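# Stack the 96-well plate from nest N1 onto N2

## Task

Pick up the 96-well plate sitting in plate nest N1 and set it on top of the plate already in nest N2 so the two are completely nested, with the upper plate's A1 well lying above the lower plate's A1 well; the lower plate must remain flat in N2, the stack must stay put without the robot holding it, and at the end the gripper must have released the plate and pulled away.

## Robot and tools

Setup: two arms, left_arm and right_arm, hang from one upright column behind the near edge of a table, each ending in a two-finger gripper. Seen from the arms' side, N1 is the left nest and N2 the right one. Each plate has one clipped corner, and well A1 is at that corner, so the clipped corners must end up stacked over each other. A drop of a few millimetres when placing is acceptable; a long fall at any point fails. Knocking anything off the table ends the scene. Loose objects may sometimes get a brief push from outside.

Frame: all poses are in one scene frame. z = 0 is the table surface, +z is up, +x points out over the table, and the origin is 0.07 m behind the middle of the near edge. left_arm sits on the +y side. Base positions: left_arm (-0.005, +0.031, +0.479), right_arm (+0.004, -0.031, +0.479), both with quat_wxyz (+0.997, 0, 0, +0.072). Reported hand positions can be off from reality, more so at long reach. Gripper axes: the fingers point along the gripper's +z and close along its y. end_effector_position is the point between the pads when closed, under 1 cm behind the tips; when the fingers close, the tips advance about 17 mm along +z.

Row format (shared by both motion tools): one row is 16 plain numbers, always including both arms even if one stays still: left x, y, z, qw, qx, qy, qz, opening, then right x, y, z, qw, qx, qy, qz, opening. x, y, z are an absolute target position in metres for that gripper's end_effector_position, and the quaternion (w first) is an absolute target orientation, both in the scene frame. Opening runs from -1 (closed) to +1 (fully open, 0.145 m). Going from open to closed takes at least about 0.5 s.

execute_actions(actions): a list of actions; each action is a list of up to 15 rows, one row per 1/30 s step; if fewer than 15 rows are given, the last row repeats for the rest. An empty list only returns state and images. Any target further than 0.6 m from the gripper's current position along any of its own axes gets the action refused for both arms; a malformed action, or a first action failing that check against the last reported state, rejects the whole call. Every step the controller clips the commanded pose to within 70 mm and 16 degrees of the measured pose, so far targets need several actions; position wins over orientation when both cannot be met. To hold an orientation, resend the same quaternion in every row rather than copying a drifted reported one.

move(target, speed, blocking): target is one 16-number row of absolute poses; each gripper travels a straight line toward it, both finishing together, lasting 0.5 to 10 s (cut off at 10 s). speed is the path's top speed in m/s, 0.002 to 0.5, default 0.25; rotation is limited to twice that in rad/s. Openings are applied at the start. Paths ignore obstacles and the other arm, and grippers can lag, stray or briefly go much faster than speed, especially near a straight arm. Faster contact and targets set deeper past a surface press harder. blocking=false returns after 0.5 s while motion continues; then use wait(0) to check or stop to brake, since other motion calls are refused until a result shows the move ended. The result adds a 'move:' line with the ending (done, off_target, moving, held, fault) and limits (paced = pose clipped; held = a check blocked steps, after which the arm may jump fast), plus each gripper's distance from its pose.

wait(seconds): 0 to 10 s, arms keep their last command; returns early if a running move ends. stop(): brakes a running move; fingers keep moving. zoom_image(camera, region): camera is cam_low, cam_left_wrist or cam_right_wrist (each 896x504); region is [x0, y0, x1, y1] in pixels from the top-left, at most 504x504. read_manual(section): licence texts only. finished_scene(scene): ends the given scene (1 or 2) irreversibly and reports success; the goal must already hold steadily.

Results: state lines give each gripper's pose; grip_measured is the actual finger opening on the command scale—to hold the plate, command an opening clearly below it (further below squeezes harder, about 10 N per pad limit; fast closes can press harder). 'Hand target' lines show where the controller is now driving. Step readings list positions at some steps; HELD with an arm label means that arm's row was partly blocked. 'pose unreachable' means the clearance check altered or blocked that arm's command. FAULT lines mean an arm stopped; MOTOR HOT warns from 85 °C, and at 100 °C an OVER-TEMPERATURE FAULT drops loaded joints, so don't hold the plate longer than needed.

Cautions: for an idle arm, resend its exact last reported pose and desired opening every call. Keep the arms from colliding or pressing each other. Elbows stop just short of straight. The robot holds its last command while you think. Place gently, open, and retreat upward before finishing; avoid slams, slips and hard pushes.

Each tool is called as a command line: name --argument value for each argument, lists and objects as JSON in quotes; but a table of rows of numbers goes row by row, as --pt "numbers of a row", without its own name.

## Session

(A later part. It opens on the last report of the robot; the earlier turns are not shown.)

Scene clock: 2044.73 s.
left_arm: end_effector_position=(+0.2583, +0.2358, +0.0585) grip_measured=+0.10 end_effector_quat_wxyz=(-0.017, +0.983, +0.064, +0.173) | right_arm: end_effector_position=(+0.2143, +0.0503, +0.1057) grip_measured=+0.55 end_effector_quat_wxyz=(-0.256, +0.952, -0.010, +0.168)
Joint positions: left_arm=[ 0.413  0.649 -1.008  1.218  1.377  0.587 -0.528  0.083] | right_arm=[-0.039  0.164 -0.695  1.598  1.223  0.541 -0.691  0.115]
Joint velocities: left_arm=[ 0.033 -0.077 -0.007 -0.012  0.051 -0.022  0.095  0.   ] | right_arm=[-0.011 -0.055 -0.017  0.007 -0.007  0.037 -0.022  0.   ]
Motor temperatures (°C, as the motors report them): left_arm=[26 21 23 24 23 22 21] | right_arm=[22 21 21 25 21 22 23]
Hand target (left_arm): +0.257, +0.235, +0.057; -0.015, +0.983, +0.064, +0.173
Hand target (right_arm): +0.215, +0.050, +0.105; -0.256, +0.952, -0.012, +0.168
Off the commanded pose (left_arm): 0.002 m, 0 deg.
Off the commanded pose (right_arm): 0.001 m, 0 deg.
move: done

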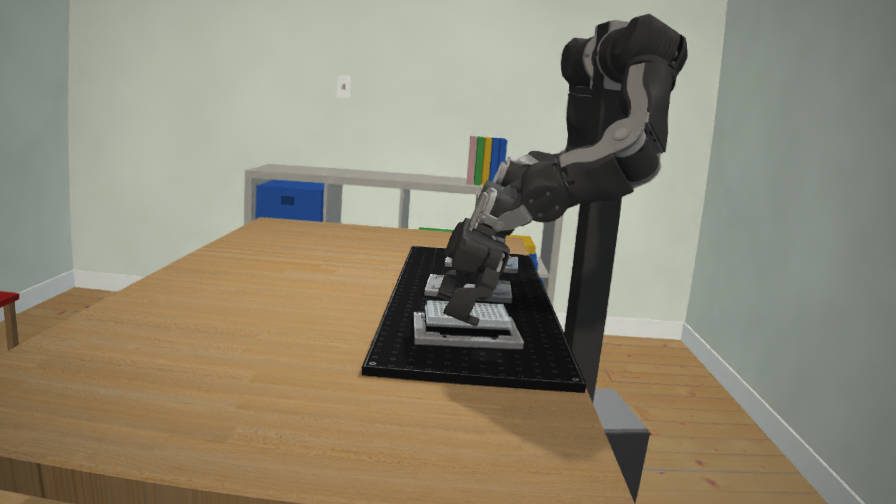

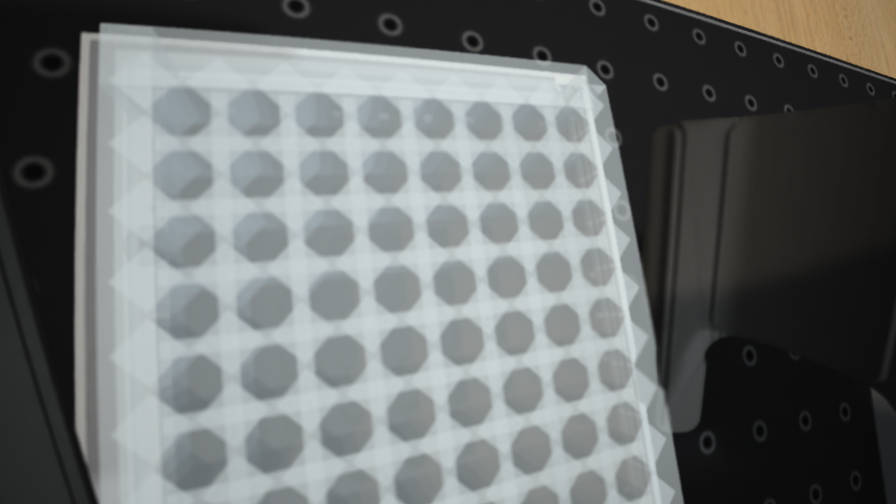

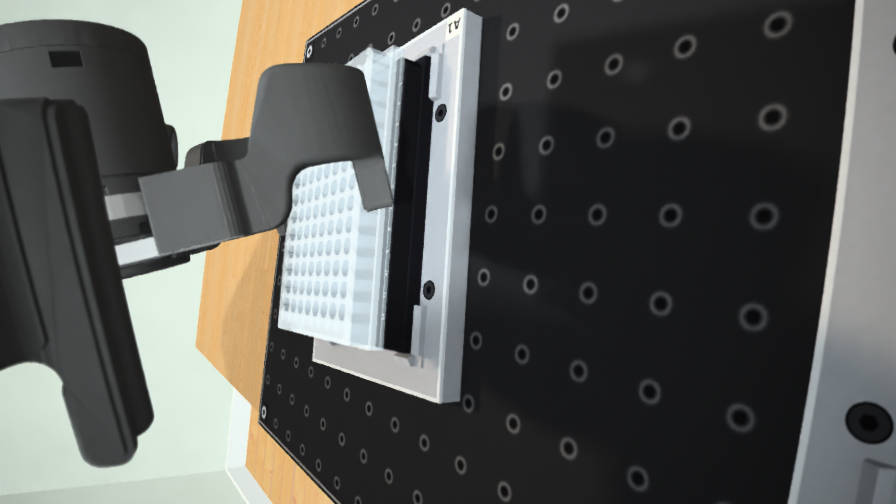

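execute_actions --actions '[[[0.2575,0.2348,0.0572,-0.0150,0.9827,0.0640,0.1733,-0.17,0.215,0.05,0.105,-0.256,0.951,-0.012,0.168,0.55],[0.2575,0.2348,0.0572,-0.0150,0.9827,0.0640,0.1733,-0.12,0.215,0.05,0.105,-0.256,0.951,-0.012,0.168,0.55],[0.2575,0.2348,0.0572,-0.0150,0.9827,0.0640,0.1733,-0.07,0.215,0.05,0.105,-0.256,0.951,-0.012,0.168,0.55],[0.2575,0.2348,0.0572,-0.0150,0.9827,0.0640,0.1733,-0.02,0.215,0.05,0.105,-0.256,0.951,-0.012,0.168,0.55],[0.2575,0.2348,0.0572,-0.0150,0.9827,0.0640,0.1733,0.02,0.215,0.05,0.105,-0.256,0.951,-0.012,0.168,0.55],[0.2575,0.2348,0.0572,-0.0150,0.9827,0.0640,0.1733,0.05,0.215,0.05,0.105,-0.256,0.951,-0.012,0.168,0.55],[0.2575,0.2348,0.0572,-0.0150,0.9827,0.0640,0.1733,0.08,0.215,0.05,0.105,-0.256,0.951,-0.012,0.168,0.55],[0.2575,0.2348,0.0572,-0.0150,0.9827,0.0640,0.1733,0.10,0.215,0.05,0.105,-0.256,0.951,-0.012,0.168,0.55],[0.2575,0.2348,0.0572,-0.0150,0.9827,0.0640,0.1733,0.12,0.215,0.05,0.105,-0.256,0.951,-0.012,0.168,0.55],[0.2575,0.2348,0.0572,-0.0150,0.9827,0.0640,0.1733,0.14,0.215,0.05,0.105,-0.256,0.951,-0.012,0.168,0.55],[0.2575,0.2348,0.0572,-0.0150,0.9827,0.0640,0.1733,0.16,0.215,0.05,0.105,-0.256,0.951,-0.012,0.168,0.55],[0.2575,0.2348,0.0572,-0.0150,0.9827,0.0640,0.1733,0.18,0.215,0.05,0.105,-0.256,0.951,-0.012,0.168,0.55]],[[0.2575,0.2348,0.0572,-0.0150,0.9827,0.0640,0.1733,0.18,0.215,0.05,0.105,-0.256,0.951,-0.012,0.168,0.55]]]'

zoom_image --camera "cam_right_wrist" --region '[300,260,480,400]'

Scene clock: 2072.37 s.
left_arm: end_effector_position=(+0.2582, +0.2359, +0.0583) grip_measured=+0.18 end_effector_quat_wxyz=(-0.017, +0.983, +0.065, +0.174) | right_arm: end_effector_position=(+0.2143, +0.0503, +0.1057) grip_measured=+0.55 end_effector_quat_wxyz=(-0.256, +0.952, -0.010, +0.168)
Joint positions: left_arm=[ 0.413  0.649 -1.008  1.217  1.377  0.586 -0.528  0.089] | right_arm=[-0.039  0.164 -0.695  1.598  1.223  0.541 -0.691  0.115]
Joint velocities: left_arm=[ 0.033 -0.055  0.007 -0.027 -0.095  0.037 -0.007  0.   ] | right_arm=[-0.055 -0.077 -0.017 -0.002 -0.007  0.022 -0.037  0.   ]
Motor temperatures (°C, as the motors report them): left_arm=[26 21 23 24 23 22 21] | right_arm=[22 21 21 25 21 22 23]
Hand target (left_arm): +0.257, +0.235, +0.057; -0.015, +0.983, +0.064, +0.173
Hand target (right_arm): +0.215, +0.050, +0.105; -0.256, +0.952, -0.012, +0.168
Off the commanded pose (left_arm): 0.002 m, 0 deg.
Off the commanded pose (right_arm): 0.001 m, 0 deg.
Step readings (end_effector_position; steps 1 to 15: 1st action; 16 to 30: 2nd action):
0: left_arm (+0.2583, +0.2358, +0.0585) | right_arm (+0.2143, +0.0503, +0.1057)
1: left_arm (+0.2583, +0.2358, +0.0585) | right_arm (+0.2143, +0.0503, +0.1057)
2: left_arm (+0.2583, +0.2358, +0.0585) | right_arm (+0.2143, +0.0503, +0.1057)
4: left_arm (+0.2583, +0.2358, +0.0585) | right_arm (+0.2143, +0.0503, +0.1057)
8: left_arm (+0.2583, +0.2359, +0.0584) | right_arm (+0.2143, +0.0503, +0.1057)
15: left_arm (+0.2582, +0.2359, +0.0583) | right_arm (+0.2143, +0.0503, +0.1057)
16: left_arm (+0.2582, +0.2359, +0.0583) | right_arm (+0.2143, +0.0503, +0.1057)
17: left_arm (+0.2582, +0.2359, +0.0583) | right_arm (+0.2143, +0.0503, +0.1057)
19: left_arm (+0.2582, +0.2359, +0.0583) | right_arm (+0.2143, +0.0503, +0.1057)
23: left_arm (+0.2582, +0.2359, +0.0583) | right_arm (+0.2143, +0.0503, +0.1057)
30: end_effector_position above

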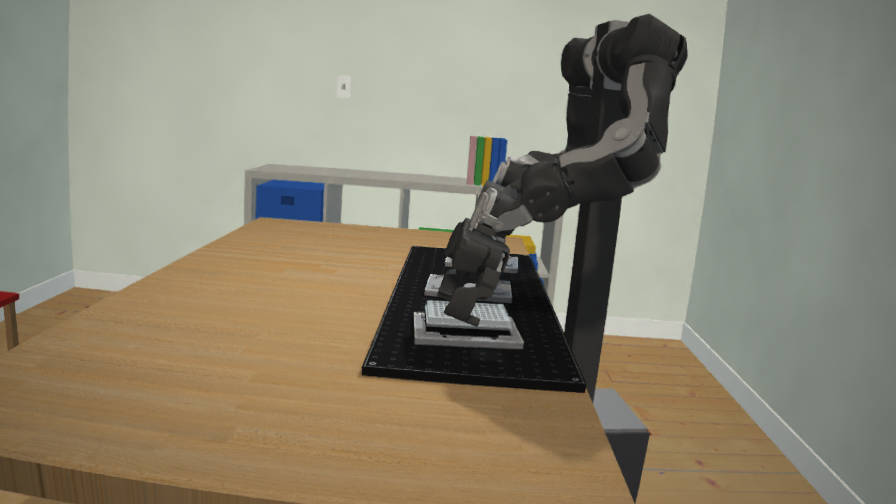

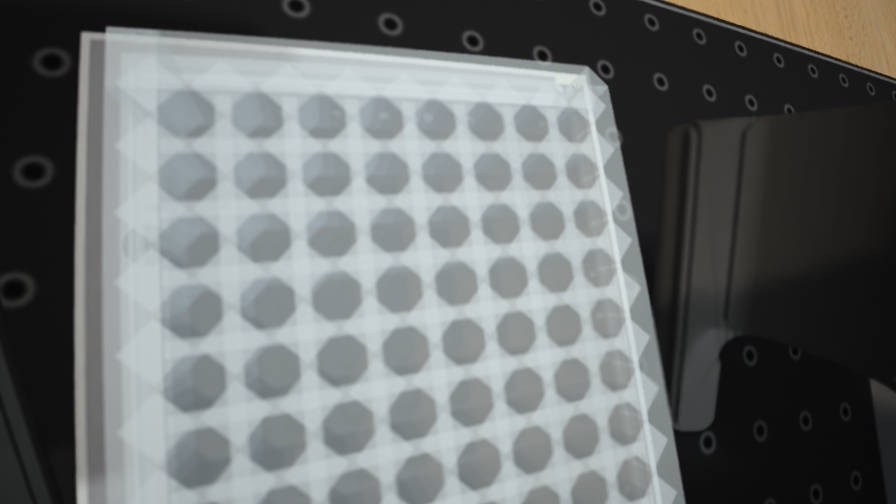

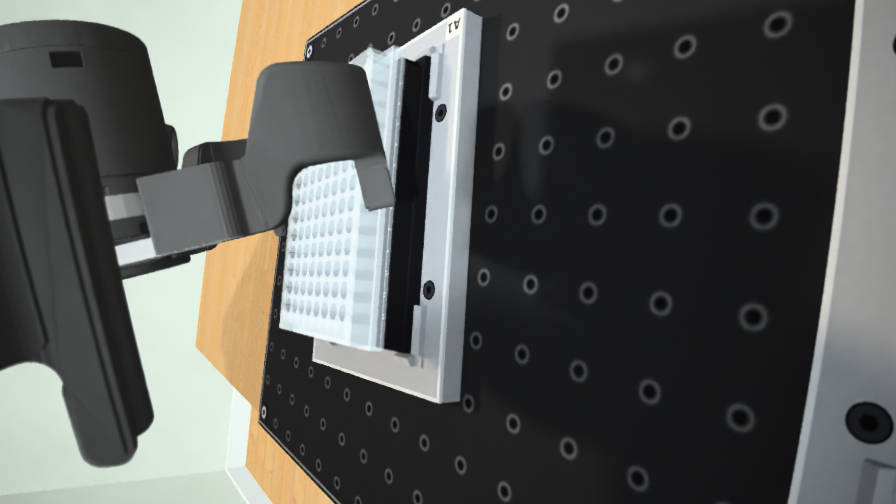

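Region (300, 260, 480, 400) of cam_right_wrist's 896x504 image, scaled by 2.800, with more detail than that image has.

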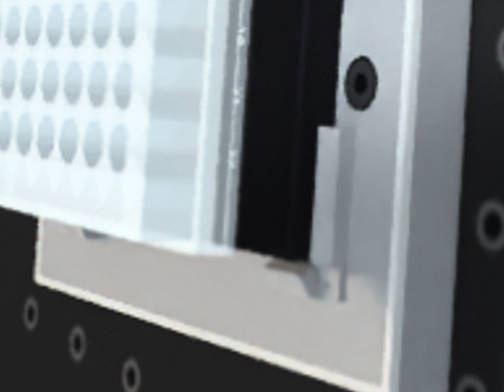

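move --target '[0.2575,0.2315,0.0572,-0.0150,0.9827,0.0640,0.1733,0.18,0.215,0.05,0.105,-0.256,0.951,-0.012,0.168,0.55]' --speed 0.003

Scene clock: 2082.27 s.
left_arm: end_effector_position=(+0.2578, +0.2327, +0.0574) grip_measured=+0.18 end_effector_quat_wxyz=(-0.015, +0.983, +0.064, +0.173) | right_arm: end_effector_position=(+0.2143, +0.0503, +0.1057) grip_measured=+0.55 end_effector_quat_wxyz=(-0.256, +0.952, -0.010, +0.168)
Joint positions: left_arm=[ 0.41   0.642 -1.008  1.217  1.377  0.586 -0.53   0.089] | right_arm=[-0.039  0.164 -0.695  1.598  1.223  0.541 -0.691  0.115]
Joint velocities: left_arm=[-0.055  0.011  0.002 -0.012  0.022 -0.051  0.022 -0.   ] | right_arm=[ 0.033  0.055 -0.027 -0.012 -0.051  0.066  0.037 -0.   ]
Motor temperatures (°C, as the motors report them): left_arm=[26 21 23 24 23 22 21] | right_arm=[22 21 21 25 21 22 23]
Hand target (left_arm): +0.258, +0.232, +0.057; -0.015, +0.983, +0.064, +0.173
Hand target (right_arm): +0.215, +0.050, +0.105; -0.256, +0.952, -0.012, +0.168
Off the commanded pose (left_arm): 0.001 m, 0 deg.
Off the commanded pose (right_arm): 0.001 m, 0 deg.
move: done

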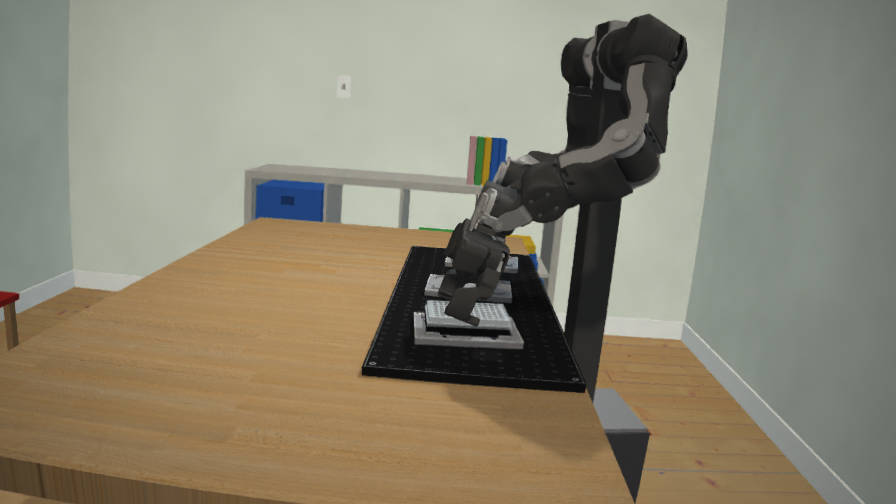

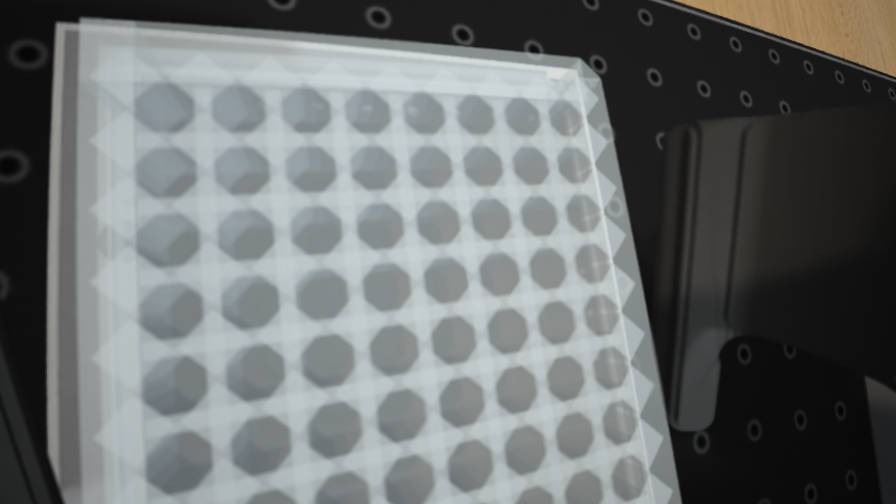

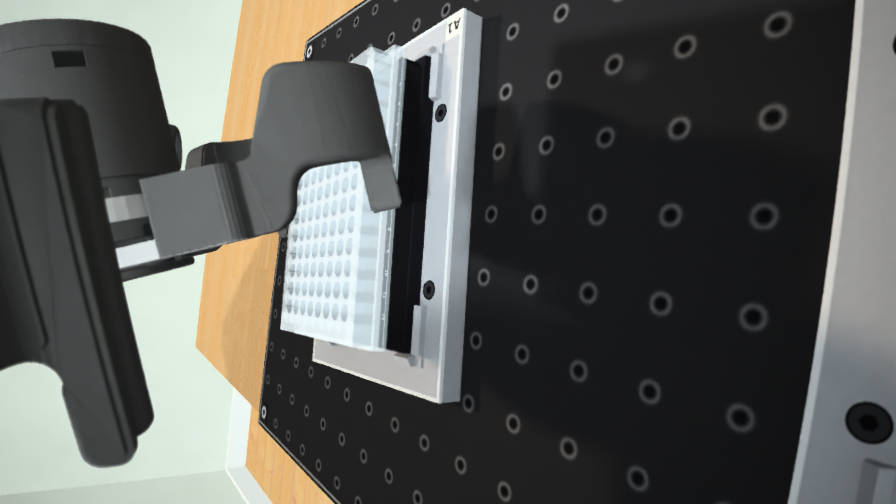

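move --target '[0.2575,0.2290,0.0572,-0.0150,0.9827,0.0640,0.1733,0.18,0.215,0.05,0.105,-0.256,0.951,-0.012,0.168,0.55]' --speed 0.002

zoom_image --camera "cam_right_wrist" --region '[300,260,480,400]'

Scene clock: 2092.33 s.
left_arm: end_effector_position=(+0.2577, +0.2303, +0.0573) grip_measured=+0.18 end_effector_quat_wxyz=(-0.016, +0.983, +0.063, +0.172) | right_arm: end_effector_position=(+0.2143, +0.0503, +0.1057) grip_measured=+0.55 end_effector_quat_wxyz=(-0.256, +0.952, -0.010, +0.168)
Joint positions: left_arm=[ 0.409  0.636 -1.008  1.221  1.377  0.586 -0.54   0.089] | right_arm=[-0.039  0.164 -0.695  1.598  1.223  0.541 -0.691  0.115]
Joint velocities: left_arm=[-0.011 -0.099 -0.032  0.007  0.007 -0.007  0.007  0.   ] | right_arm=[-0.033 -0.121 -0.022 -0.002 -0.051  0.095  0.007 -0.   ]
Motor temperatures (°C, as the motors report them): left_arm=[25 21 23 24 23 22 21] | right_arm=[22 21 21 25 21 22 23]
Hand target (left_arm): +0.257, +0.229, +0.057; -0.015, +0.983, +0.064, +0.173
Hand target (right_arm): +0.215, +0.050, +0.105; -0.256, +0.952, -0.012, +0.168
Off the commanded pose (left_arm): 0.001 m, 0 deg.
Off the commanded pose (right_arm): 0.001 m, 0 deg.
move: done

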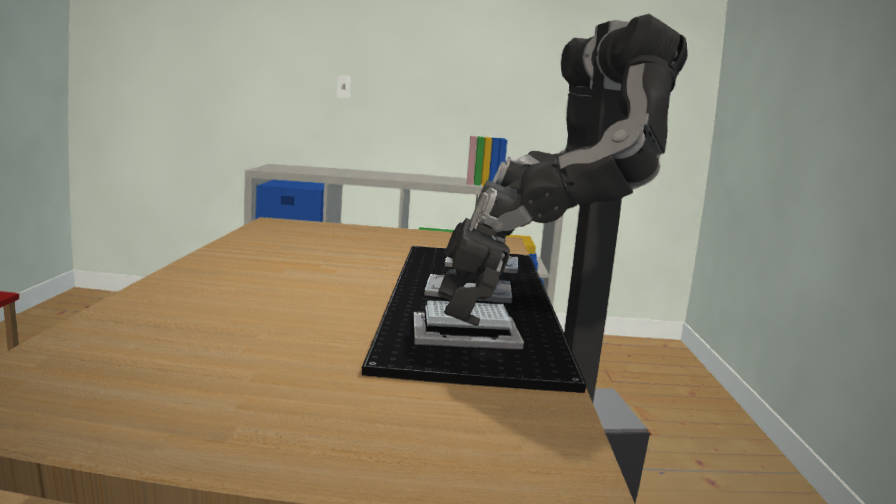

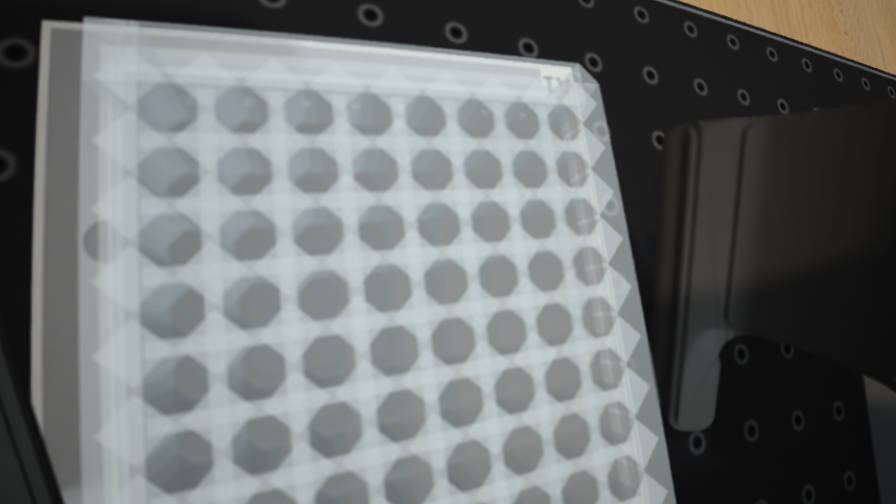

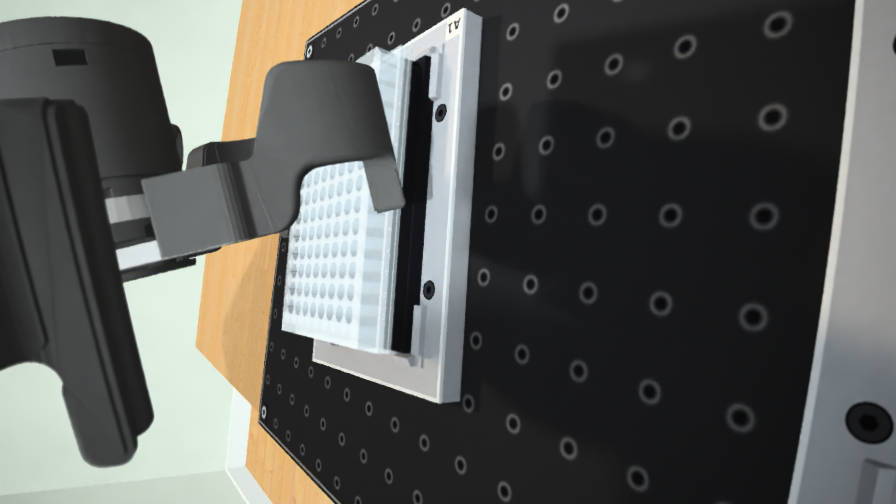

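Region (300, 260, 480, 400) of cam_right_wrist's 896x504 image, scaled by 2.800, with more detail than that image has.

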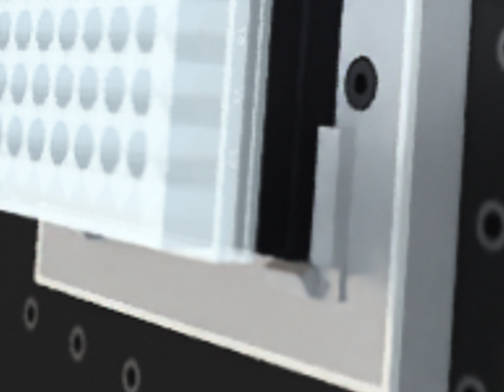

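zoom_image --camera "cam_low" --region '[400,280,540,360]'

zoom_image --camera "cam_right_wrist" --region '[340,20,480,130]'

Region (400, 280, 540, 360) of cam_low's 896x504 image, scaled by 3.600, with more detail than that image has; it fills the top 288 rows of this view, and the rest is white.

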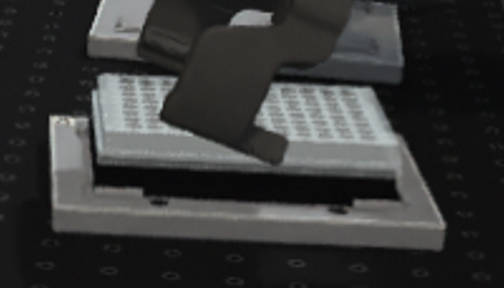

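Region (340, 20, 480, 130) of cam_right_wrist's 896x504 image, scaled by 3.600, with more detail than that image has; it fills the top 396 rows of this view, and the rest is white.

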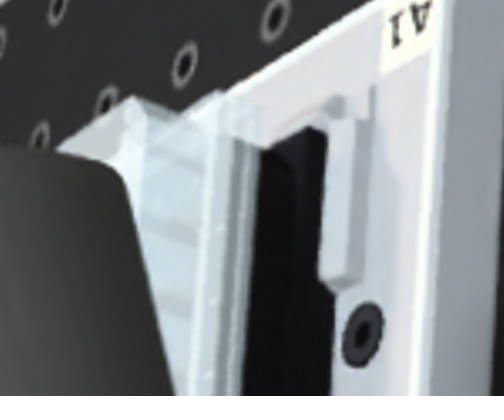

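move --target '[0.2575,0.2328,0.0572,-0.0150,0.9827,0.0640,0.1733,0.18,0.215,0.05,0.105,-0.256,0.951,-0.012,0.168,0.55]' --speed 0.002

Scene clock: 2126.40 s.
left_arm: end_effector_position=(+0.2573, +0.2318, +0.0573) grip_measured=+0.18 end_effector_quat_wxyz=(-0.015, +0.983, +0.063, +0.172) | right_arm: end_effector_position=(+0.2143, +0.0503, +0.1057) grip_measured=+0.55 end_effector_quat_wxyz=(-0.256, +0.952, -0.010, +0.168)
Joint positions: left_arm=[ 0.409  0.641 -1.008  1.221  1.377  0.586 -0.535  0.089] | right_arm=[-0.039  0.164 -0.695  1.598  1.223  0.541 -0.691  0.115]
Joint velocities: left_arm=[-0.033 -0.055 -0.012 -0.027  0.007  0.007  0.066 -0.   ] | right_arm=[ 0.055 -0.033 -0.022 -0.022 -0.007 -0.007 -0.066 -0.   ]
Motor temperatures (°C, as the motors report them): left_arm=[25 21 23 24 23 22 21] | right_arm=[22 21 21 25 21 22 23]
Hand target (left_arm): +0.257, +0.233, +0.057; -0.015, +0.983, +0.064, +0.173
Hand target (right_arm): +0.215, +0.050, +0.105; -0.256, +0.952, -0.012, +0.168
Off the commanded pose (left_arm): 0.001 m, 0 deg.
Off the commanded pose (right_arm): 0.001 m, 0 deg.
move: done

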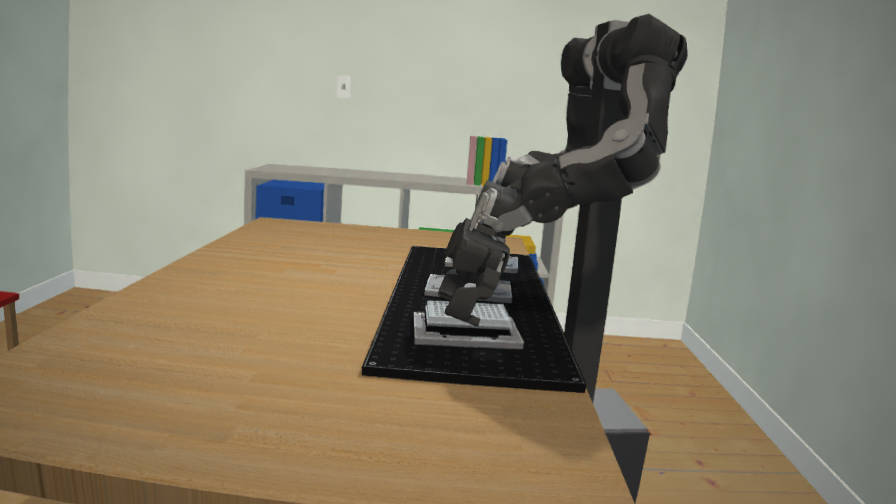

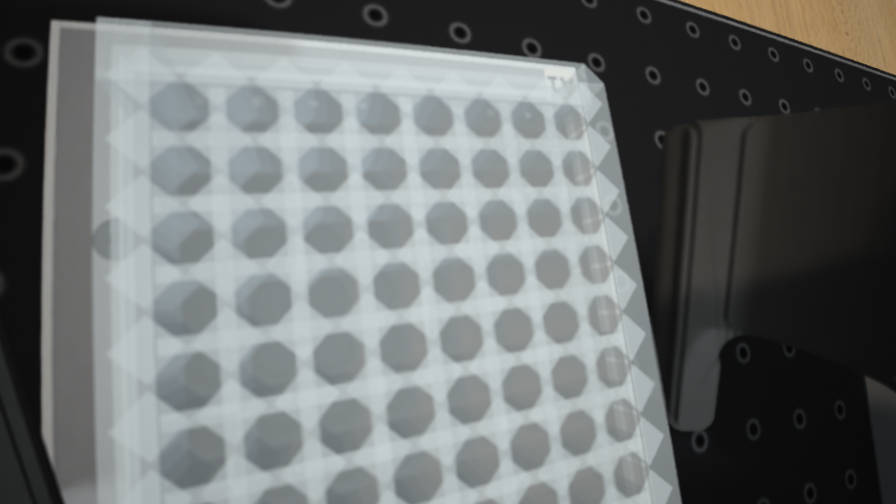

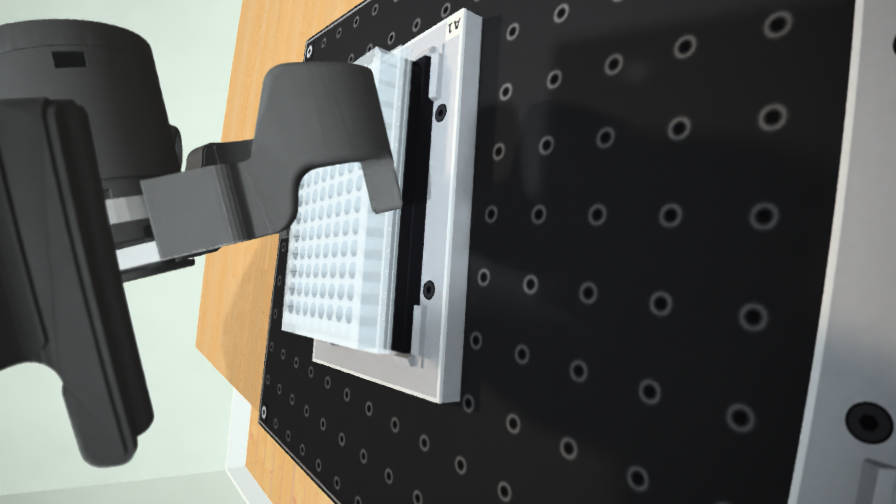

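execute_actions --actions '[[[0.2575,0.2328,0.0572,-0.0150,0.9827,0.0640,0.1733,0.17,0.215,0.05,0.105,-0.256,0.951,-0.012,0.168,0.55],[0.2575,0.2328,0.0572,-0.0150,0.9827,0.0640,0.1733,0.16,0.215,0.05,0.105,-0.256,0.951,-0.012,0.168,0.55],[0.2575,0.2328,0.0572,-0.0150,0.9827,0.0640,0.1733,0.15,0.215,0.05,0.105,-0.256,0.951,-0.012,0.168,0.55],[0.2575,0.2328,0.0572,-0.0150,0.9827,0.0640,0.1733,0.14,0.215,0.05,0.105,-0.256,0.951,-0.012,0.168,0.55],[0.2575,0.2328,0.0572,-0.0150,0.9827,0.0640,0.1733,0.13,0.215,0.05,0.105,-0.256,0.951,-0.012,0.168,0.55],[0.2575,0.2328,0.0572,-0.0150,0.9827,0.0640,0.1733,0.12,0.215,0.05,0.105,-0.256,0.951,-0.012,0.168,0.55],[0.2575,0.2328,0.0572,-0.0150,0.9827,0.0640,0.1733,0.11,0.215,0.05,0.105,-0.256,0.951,-0.012,0.168,0.55],[0.2575,0.2328,0.0572,-0.0150,0.9827,0.0640,0.1733,0.10,0.215,0.05,0.105,-0.256,0.951,-0.012,0.168,0.55],[0.2575,0.2328,0.0572,-0.0150,0.9827,0.0640,0.1733,0.08,0.215,0.05,0.105,-0.256,0.951,-0.012,0.168,0.55],[0.2575,0.2328,0.0572,-0.0150,0.9827,0.0640,0.1733,0.06,0.215,0.05,0.105,-0.256,0.951,-0.012,0.168,0.55],[0.2575,0.2328,0.0572,-0.0150,0.9827,0.0640,0.1733,0.04,0.215,0.05,0.105,-0.256,0.951,-0.012,0.168,0.55],[0.2575,0.2328,0.0572,-0.0150,0.9827,0.0640,0.1733,0.02,0.215,0.05,0.105,-0.256,0.951,-0.012,0.168,0.55],[0.2575,0.2328,0.0572,-0.0150,0.9827,0.0640,0.1733,0.0,0.215,0.05,0.105,-0.256,0.951,-0.012,0.168,0.55]]]'

Scene clock: 2164.47 s.
left_arm: end_effector_position=(+0.2573, +0.2321, +0.0573) grip_measured=+0.11 end_effector_quat_wxyz=(-0.016, +0.983, +0.063, +0.172) | right_arm: end_effector_position=(+0.2143, +0.0503, +0.1057) grip_measured=+0.55 end_effector_quat_wxyz=(-0.256, +0.952, -0.010, +0.168)
Joint positions: left_arm=[ 0.409  0.641 -1.008  1.221  1.377  0.586 -0.535  0.083] | right_arm=[-0.039  0.164 -0.695  1.598  1.223  0.541 -0.691  0.115]
Joint velocities: left_arm=[-0.011 -0.011  0.007  0.002  0.051 -0.066 -0.066 -0.   ] | right_arm=[-0.033 -0.055  0.002  0.017 -0.051  0.022 -0.081  0.   ]
Motor temperatures (°C, as the motors report them): left_arm=[26 21 23 24 23 22 21] | right_arm=[22 20 21 25 21 22 23]
Hand target (left_arm): +0.257, +0.233, +0.057; -0.015, +0.983, +0.064, +0.173
Hand target (right_arm): +0.215, +0.050, +0.105; -0.256, +0.952, -0.012, +0.168
Off the commanded pose (left_arm): 0.001 m, 0 deg.
Off the commanded pose (right_arm): 0.001 m, 0 deg.
Step readings (end_effector_position):
0: left_arm (+0.2573, +0.2318, +0.0573) | right_arm (+0.2143, +0.0503, +0.1057)
1: left_arm (+0.2573, +0.2318, +0.0573) | right_arm (+0.2143, +0.0503, +0.1057)
2: left_arm (+0.2573, +0.2318, +0.0573) | right_arm (+0.2143, +0.0503, +0.1057)
4: left_arm (+0.2573, +0.2318, +0.0573) | right_arm (+0.2143, +0.0503, +0.1057)
8: left_arm (+0.2573, +0.2321, +0.0573) | right_arm (+0.2143, +0.0503, +0.1057)
15: end_effector_position above

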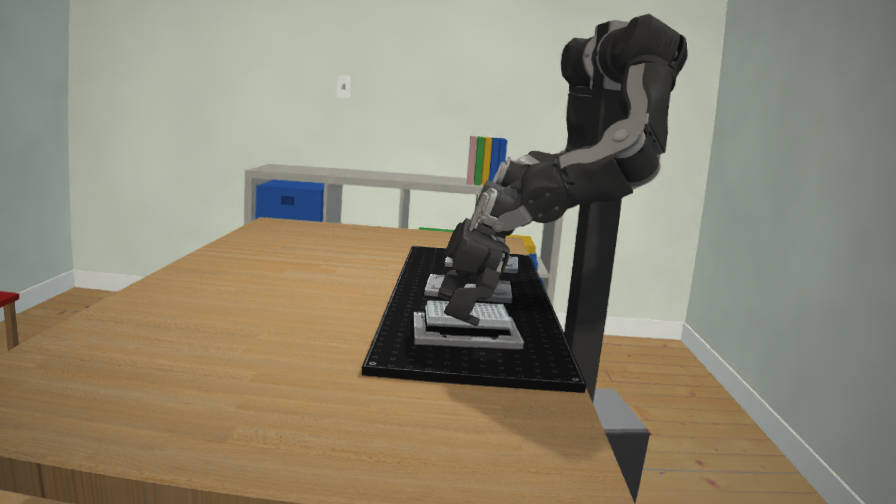

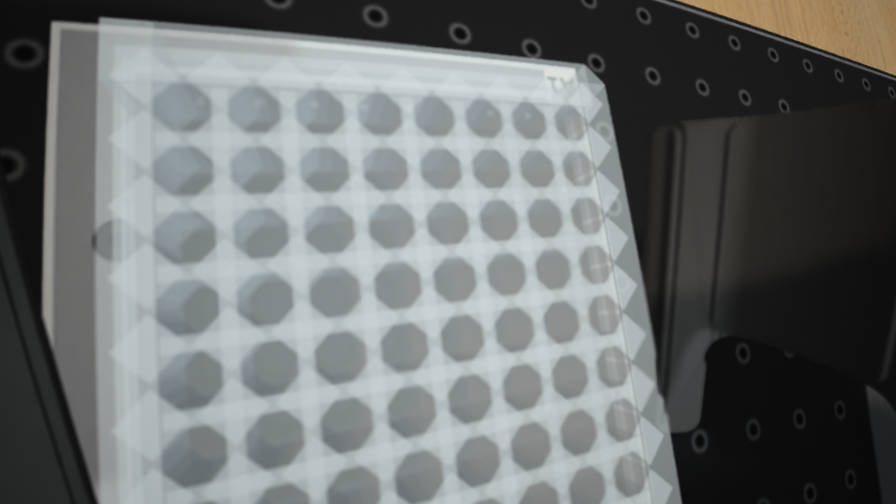

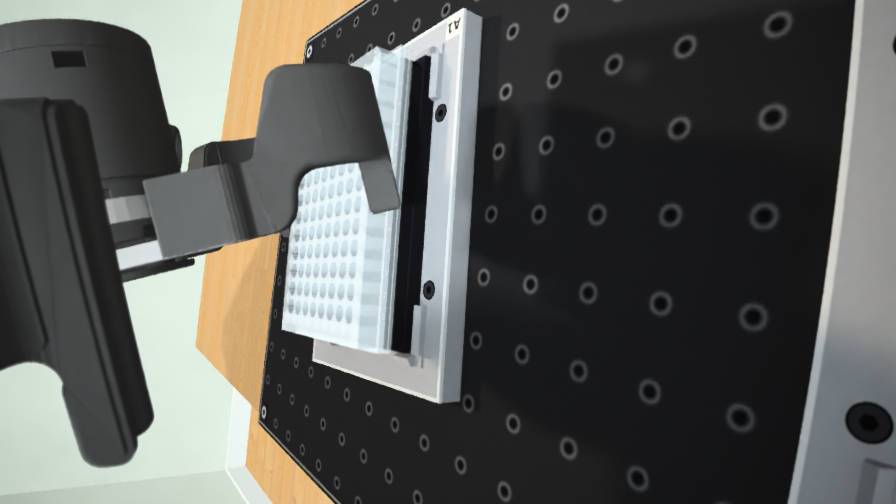

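move --target '[0.2605,0.2328,0.0572,-0.0150,0.9827,0.0640,0.1733,0.0,0.215,0.05,0.105,-0.256,0.951,-0.012,0.168,0.55]' --speed 0.002

zoom_image --camera "cam_low" --region '[400,280,540,360]'

Scene clock: 2174.63 s.
left_arm: end_effector_position=(+0.2586, +0.2327, +0.0571) grip_measured=+0.11 end_effector_quat_wxyz=(-0.016, +0.983, +0.063, +0.170) | right_arm: end_effector_position=(+0.2143, +0.0503, +0.1057) grip_measured=+0.55 end_effector_quat_wxyz=(-0.256, +0.952, -0.010, +0.168)
Joint positions: left_arm=[ 0.416  0.636 -1.008  1.209  1.377  0.595 -0.53   0.084] | right_arm=[-0.039  0.164 -0.695  1.598  1.223  0.541 -0.691  0.115]
Joint velocities: left_arm=[-0.011 -0.011  0.012  0.002  0.007  0.007  0.007 -0.   ] | right_arm=[-0.033 -0.055 -0.002 -0.007 -0.037  0.022  0.022 -0.   ]
Motor temperatures (°C, as the motors report them): left_arm=[26 21 23 24 23 22 21] | right_arm=[22 20 21 26 21 22 23]
Hand target (left_arm): +0.260, +0.233, +0.057; -0.015, +0.983, +0.064, +0.173
Hand target (right_arm): +0.215, +0.050, +0.105; -0.256, +0.952, -0.012, +0.168
Off the commanded pose (left_arm): 0.002 m, 0 deg.
Off the commanded pose (right_arm): 0.001 m, 0 deg.
move: done

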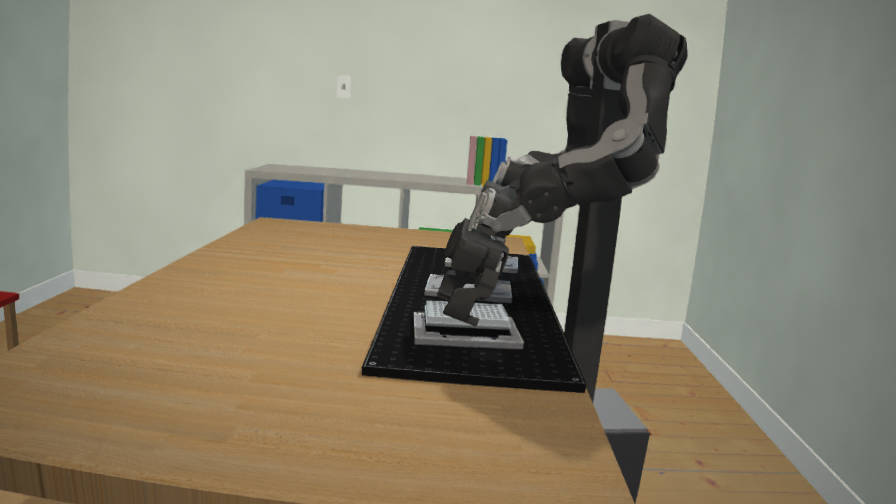

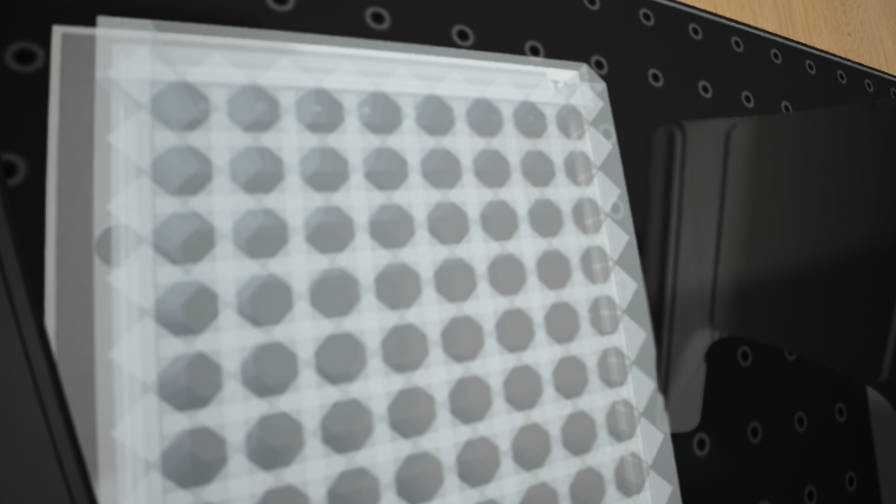

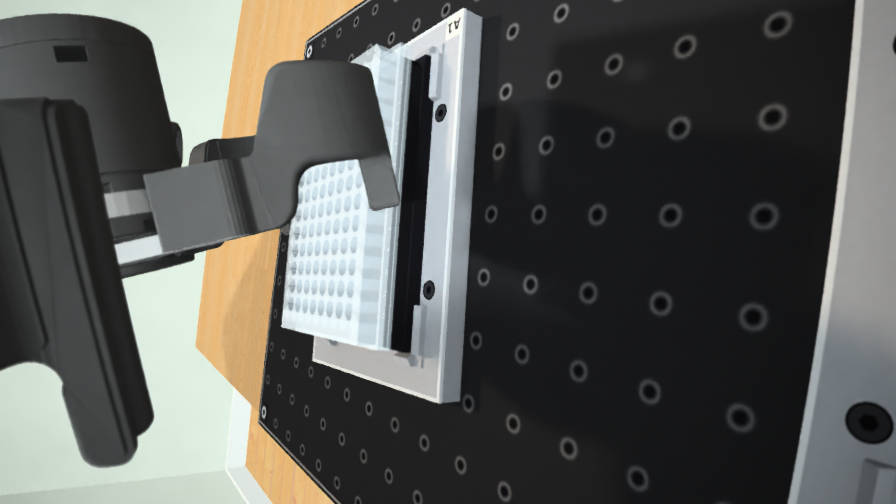

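Region (400, 280, 540, 360) of cam_low's 896x504 image, scaled by 3.600, with more detail than that image has; it fills the top 288 rows of this view, and the rest is white.

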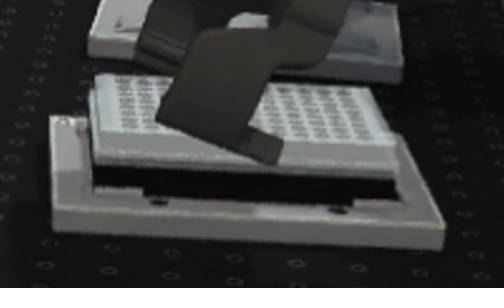

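move --target '[0.2618,0.2328,0.0572,-0.0150,0.9827,0.0640,0.1733,0.0,0.215,0.05,0.105,-0.256,0.951,-0.012,0.168,0.55]' --speed 0.002

zoom_image --camera "cam_low" --region '[400,280,540,360]'

Scene clock: 2189.57 s.
left_arm: end_effector_position=(+0.2589, +0.2325, +0.0570) grip_measured=+0.11 end_effector_quat_wxyz=(-0.015, +0.984, +0.062, +0.167) | right_arm: end_effector_position=(+0.2143, +0.0503, +0.1057) grip_measured=+0.55 end_effector_quat_wxyz=(-0.256, +0.952, -0.010, +0.168)
Joint positions: left_arm=[ 0.42   0.633 -1.008  1.204  1.378  0.603 -0.529  0.084] | right_arm=[-0.039  0.164 -0.695  1.598  1.223  0.541 -0.691  0.115]
Joint velocities: left_arm=[ 0.011 -0.033 -0.002  0.012 -0.022  0.037 -0.037 -0.   ] | right_arm=[-0.055 -0.033 -0.012  0.007  0.007 -0.007  0.037  0.   ]
Motor temperatures (°C, as the motors report them): left_arm=[26 21 23 24 23 22 21] | right_arm=[22 20 21 26 21 22 23]
Hand target (left_arm): +0.262, +0.233, +0.057; -0.015, +0.983, +0.064, +0.173
Hand target (right_arm): +0.215, +0.050, +0.105; -0.256, +0.952, -0.012, +0.168
Off the commanded pose (left_arm): 0.003 m, 1 deg.
Off the commanded pose (right_arm): 0.001 m, 0 deg.
move: done

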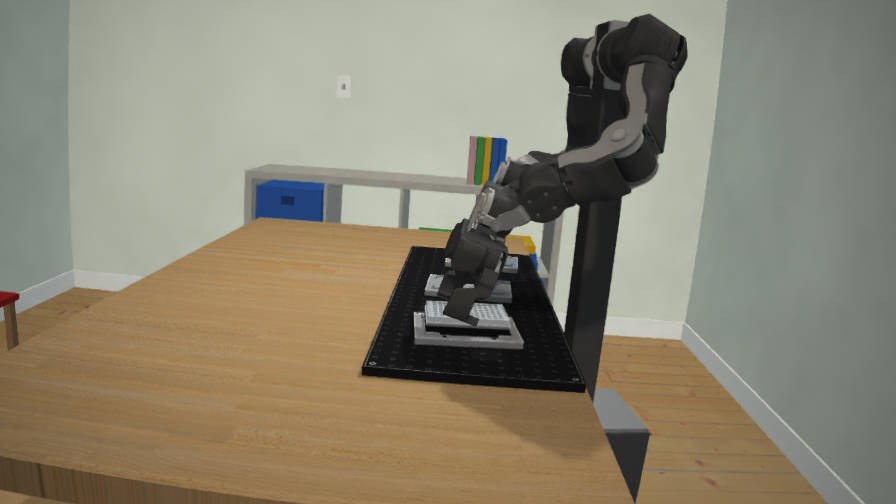

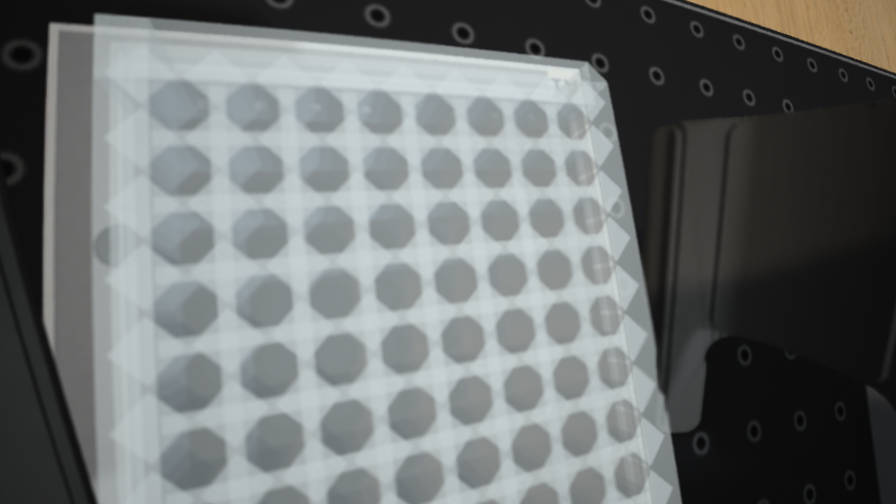

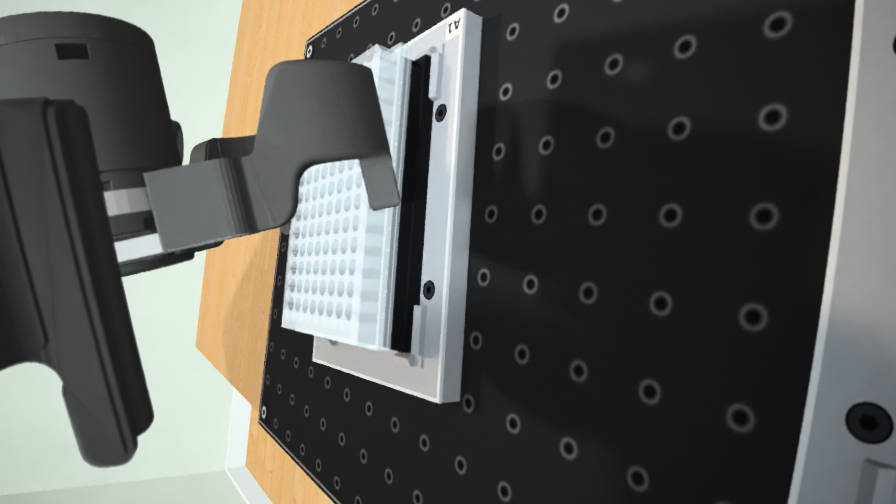

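Region (400, 280, 540, 360) of cam_low's 896x504 image, scaled by 3.600, with more detail than that image has; it fills the top 288 rows of this view, and the rest is white.

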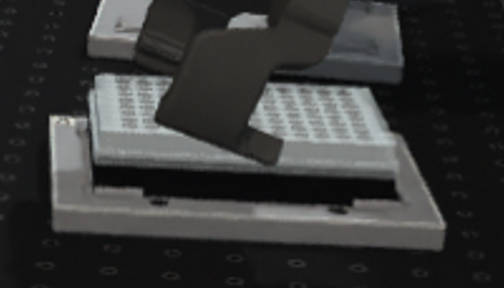

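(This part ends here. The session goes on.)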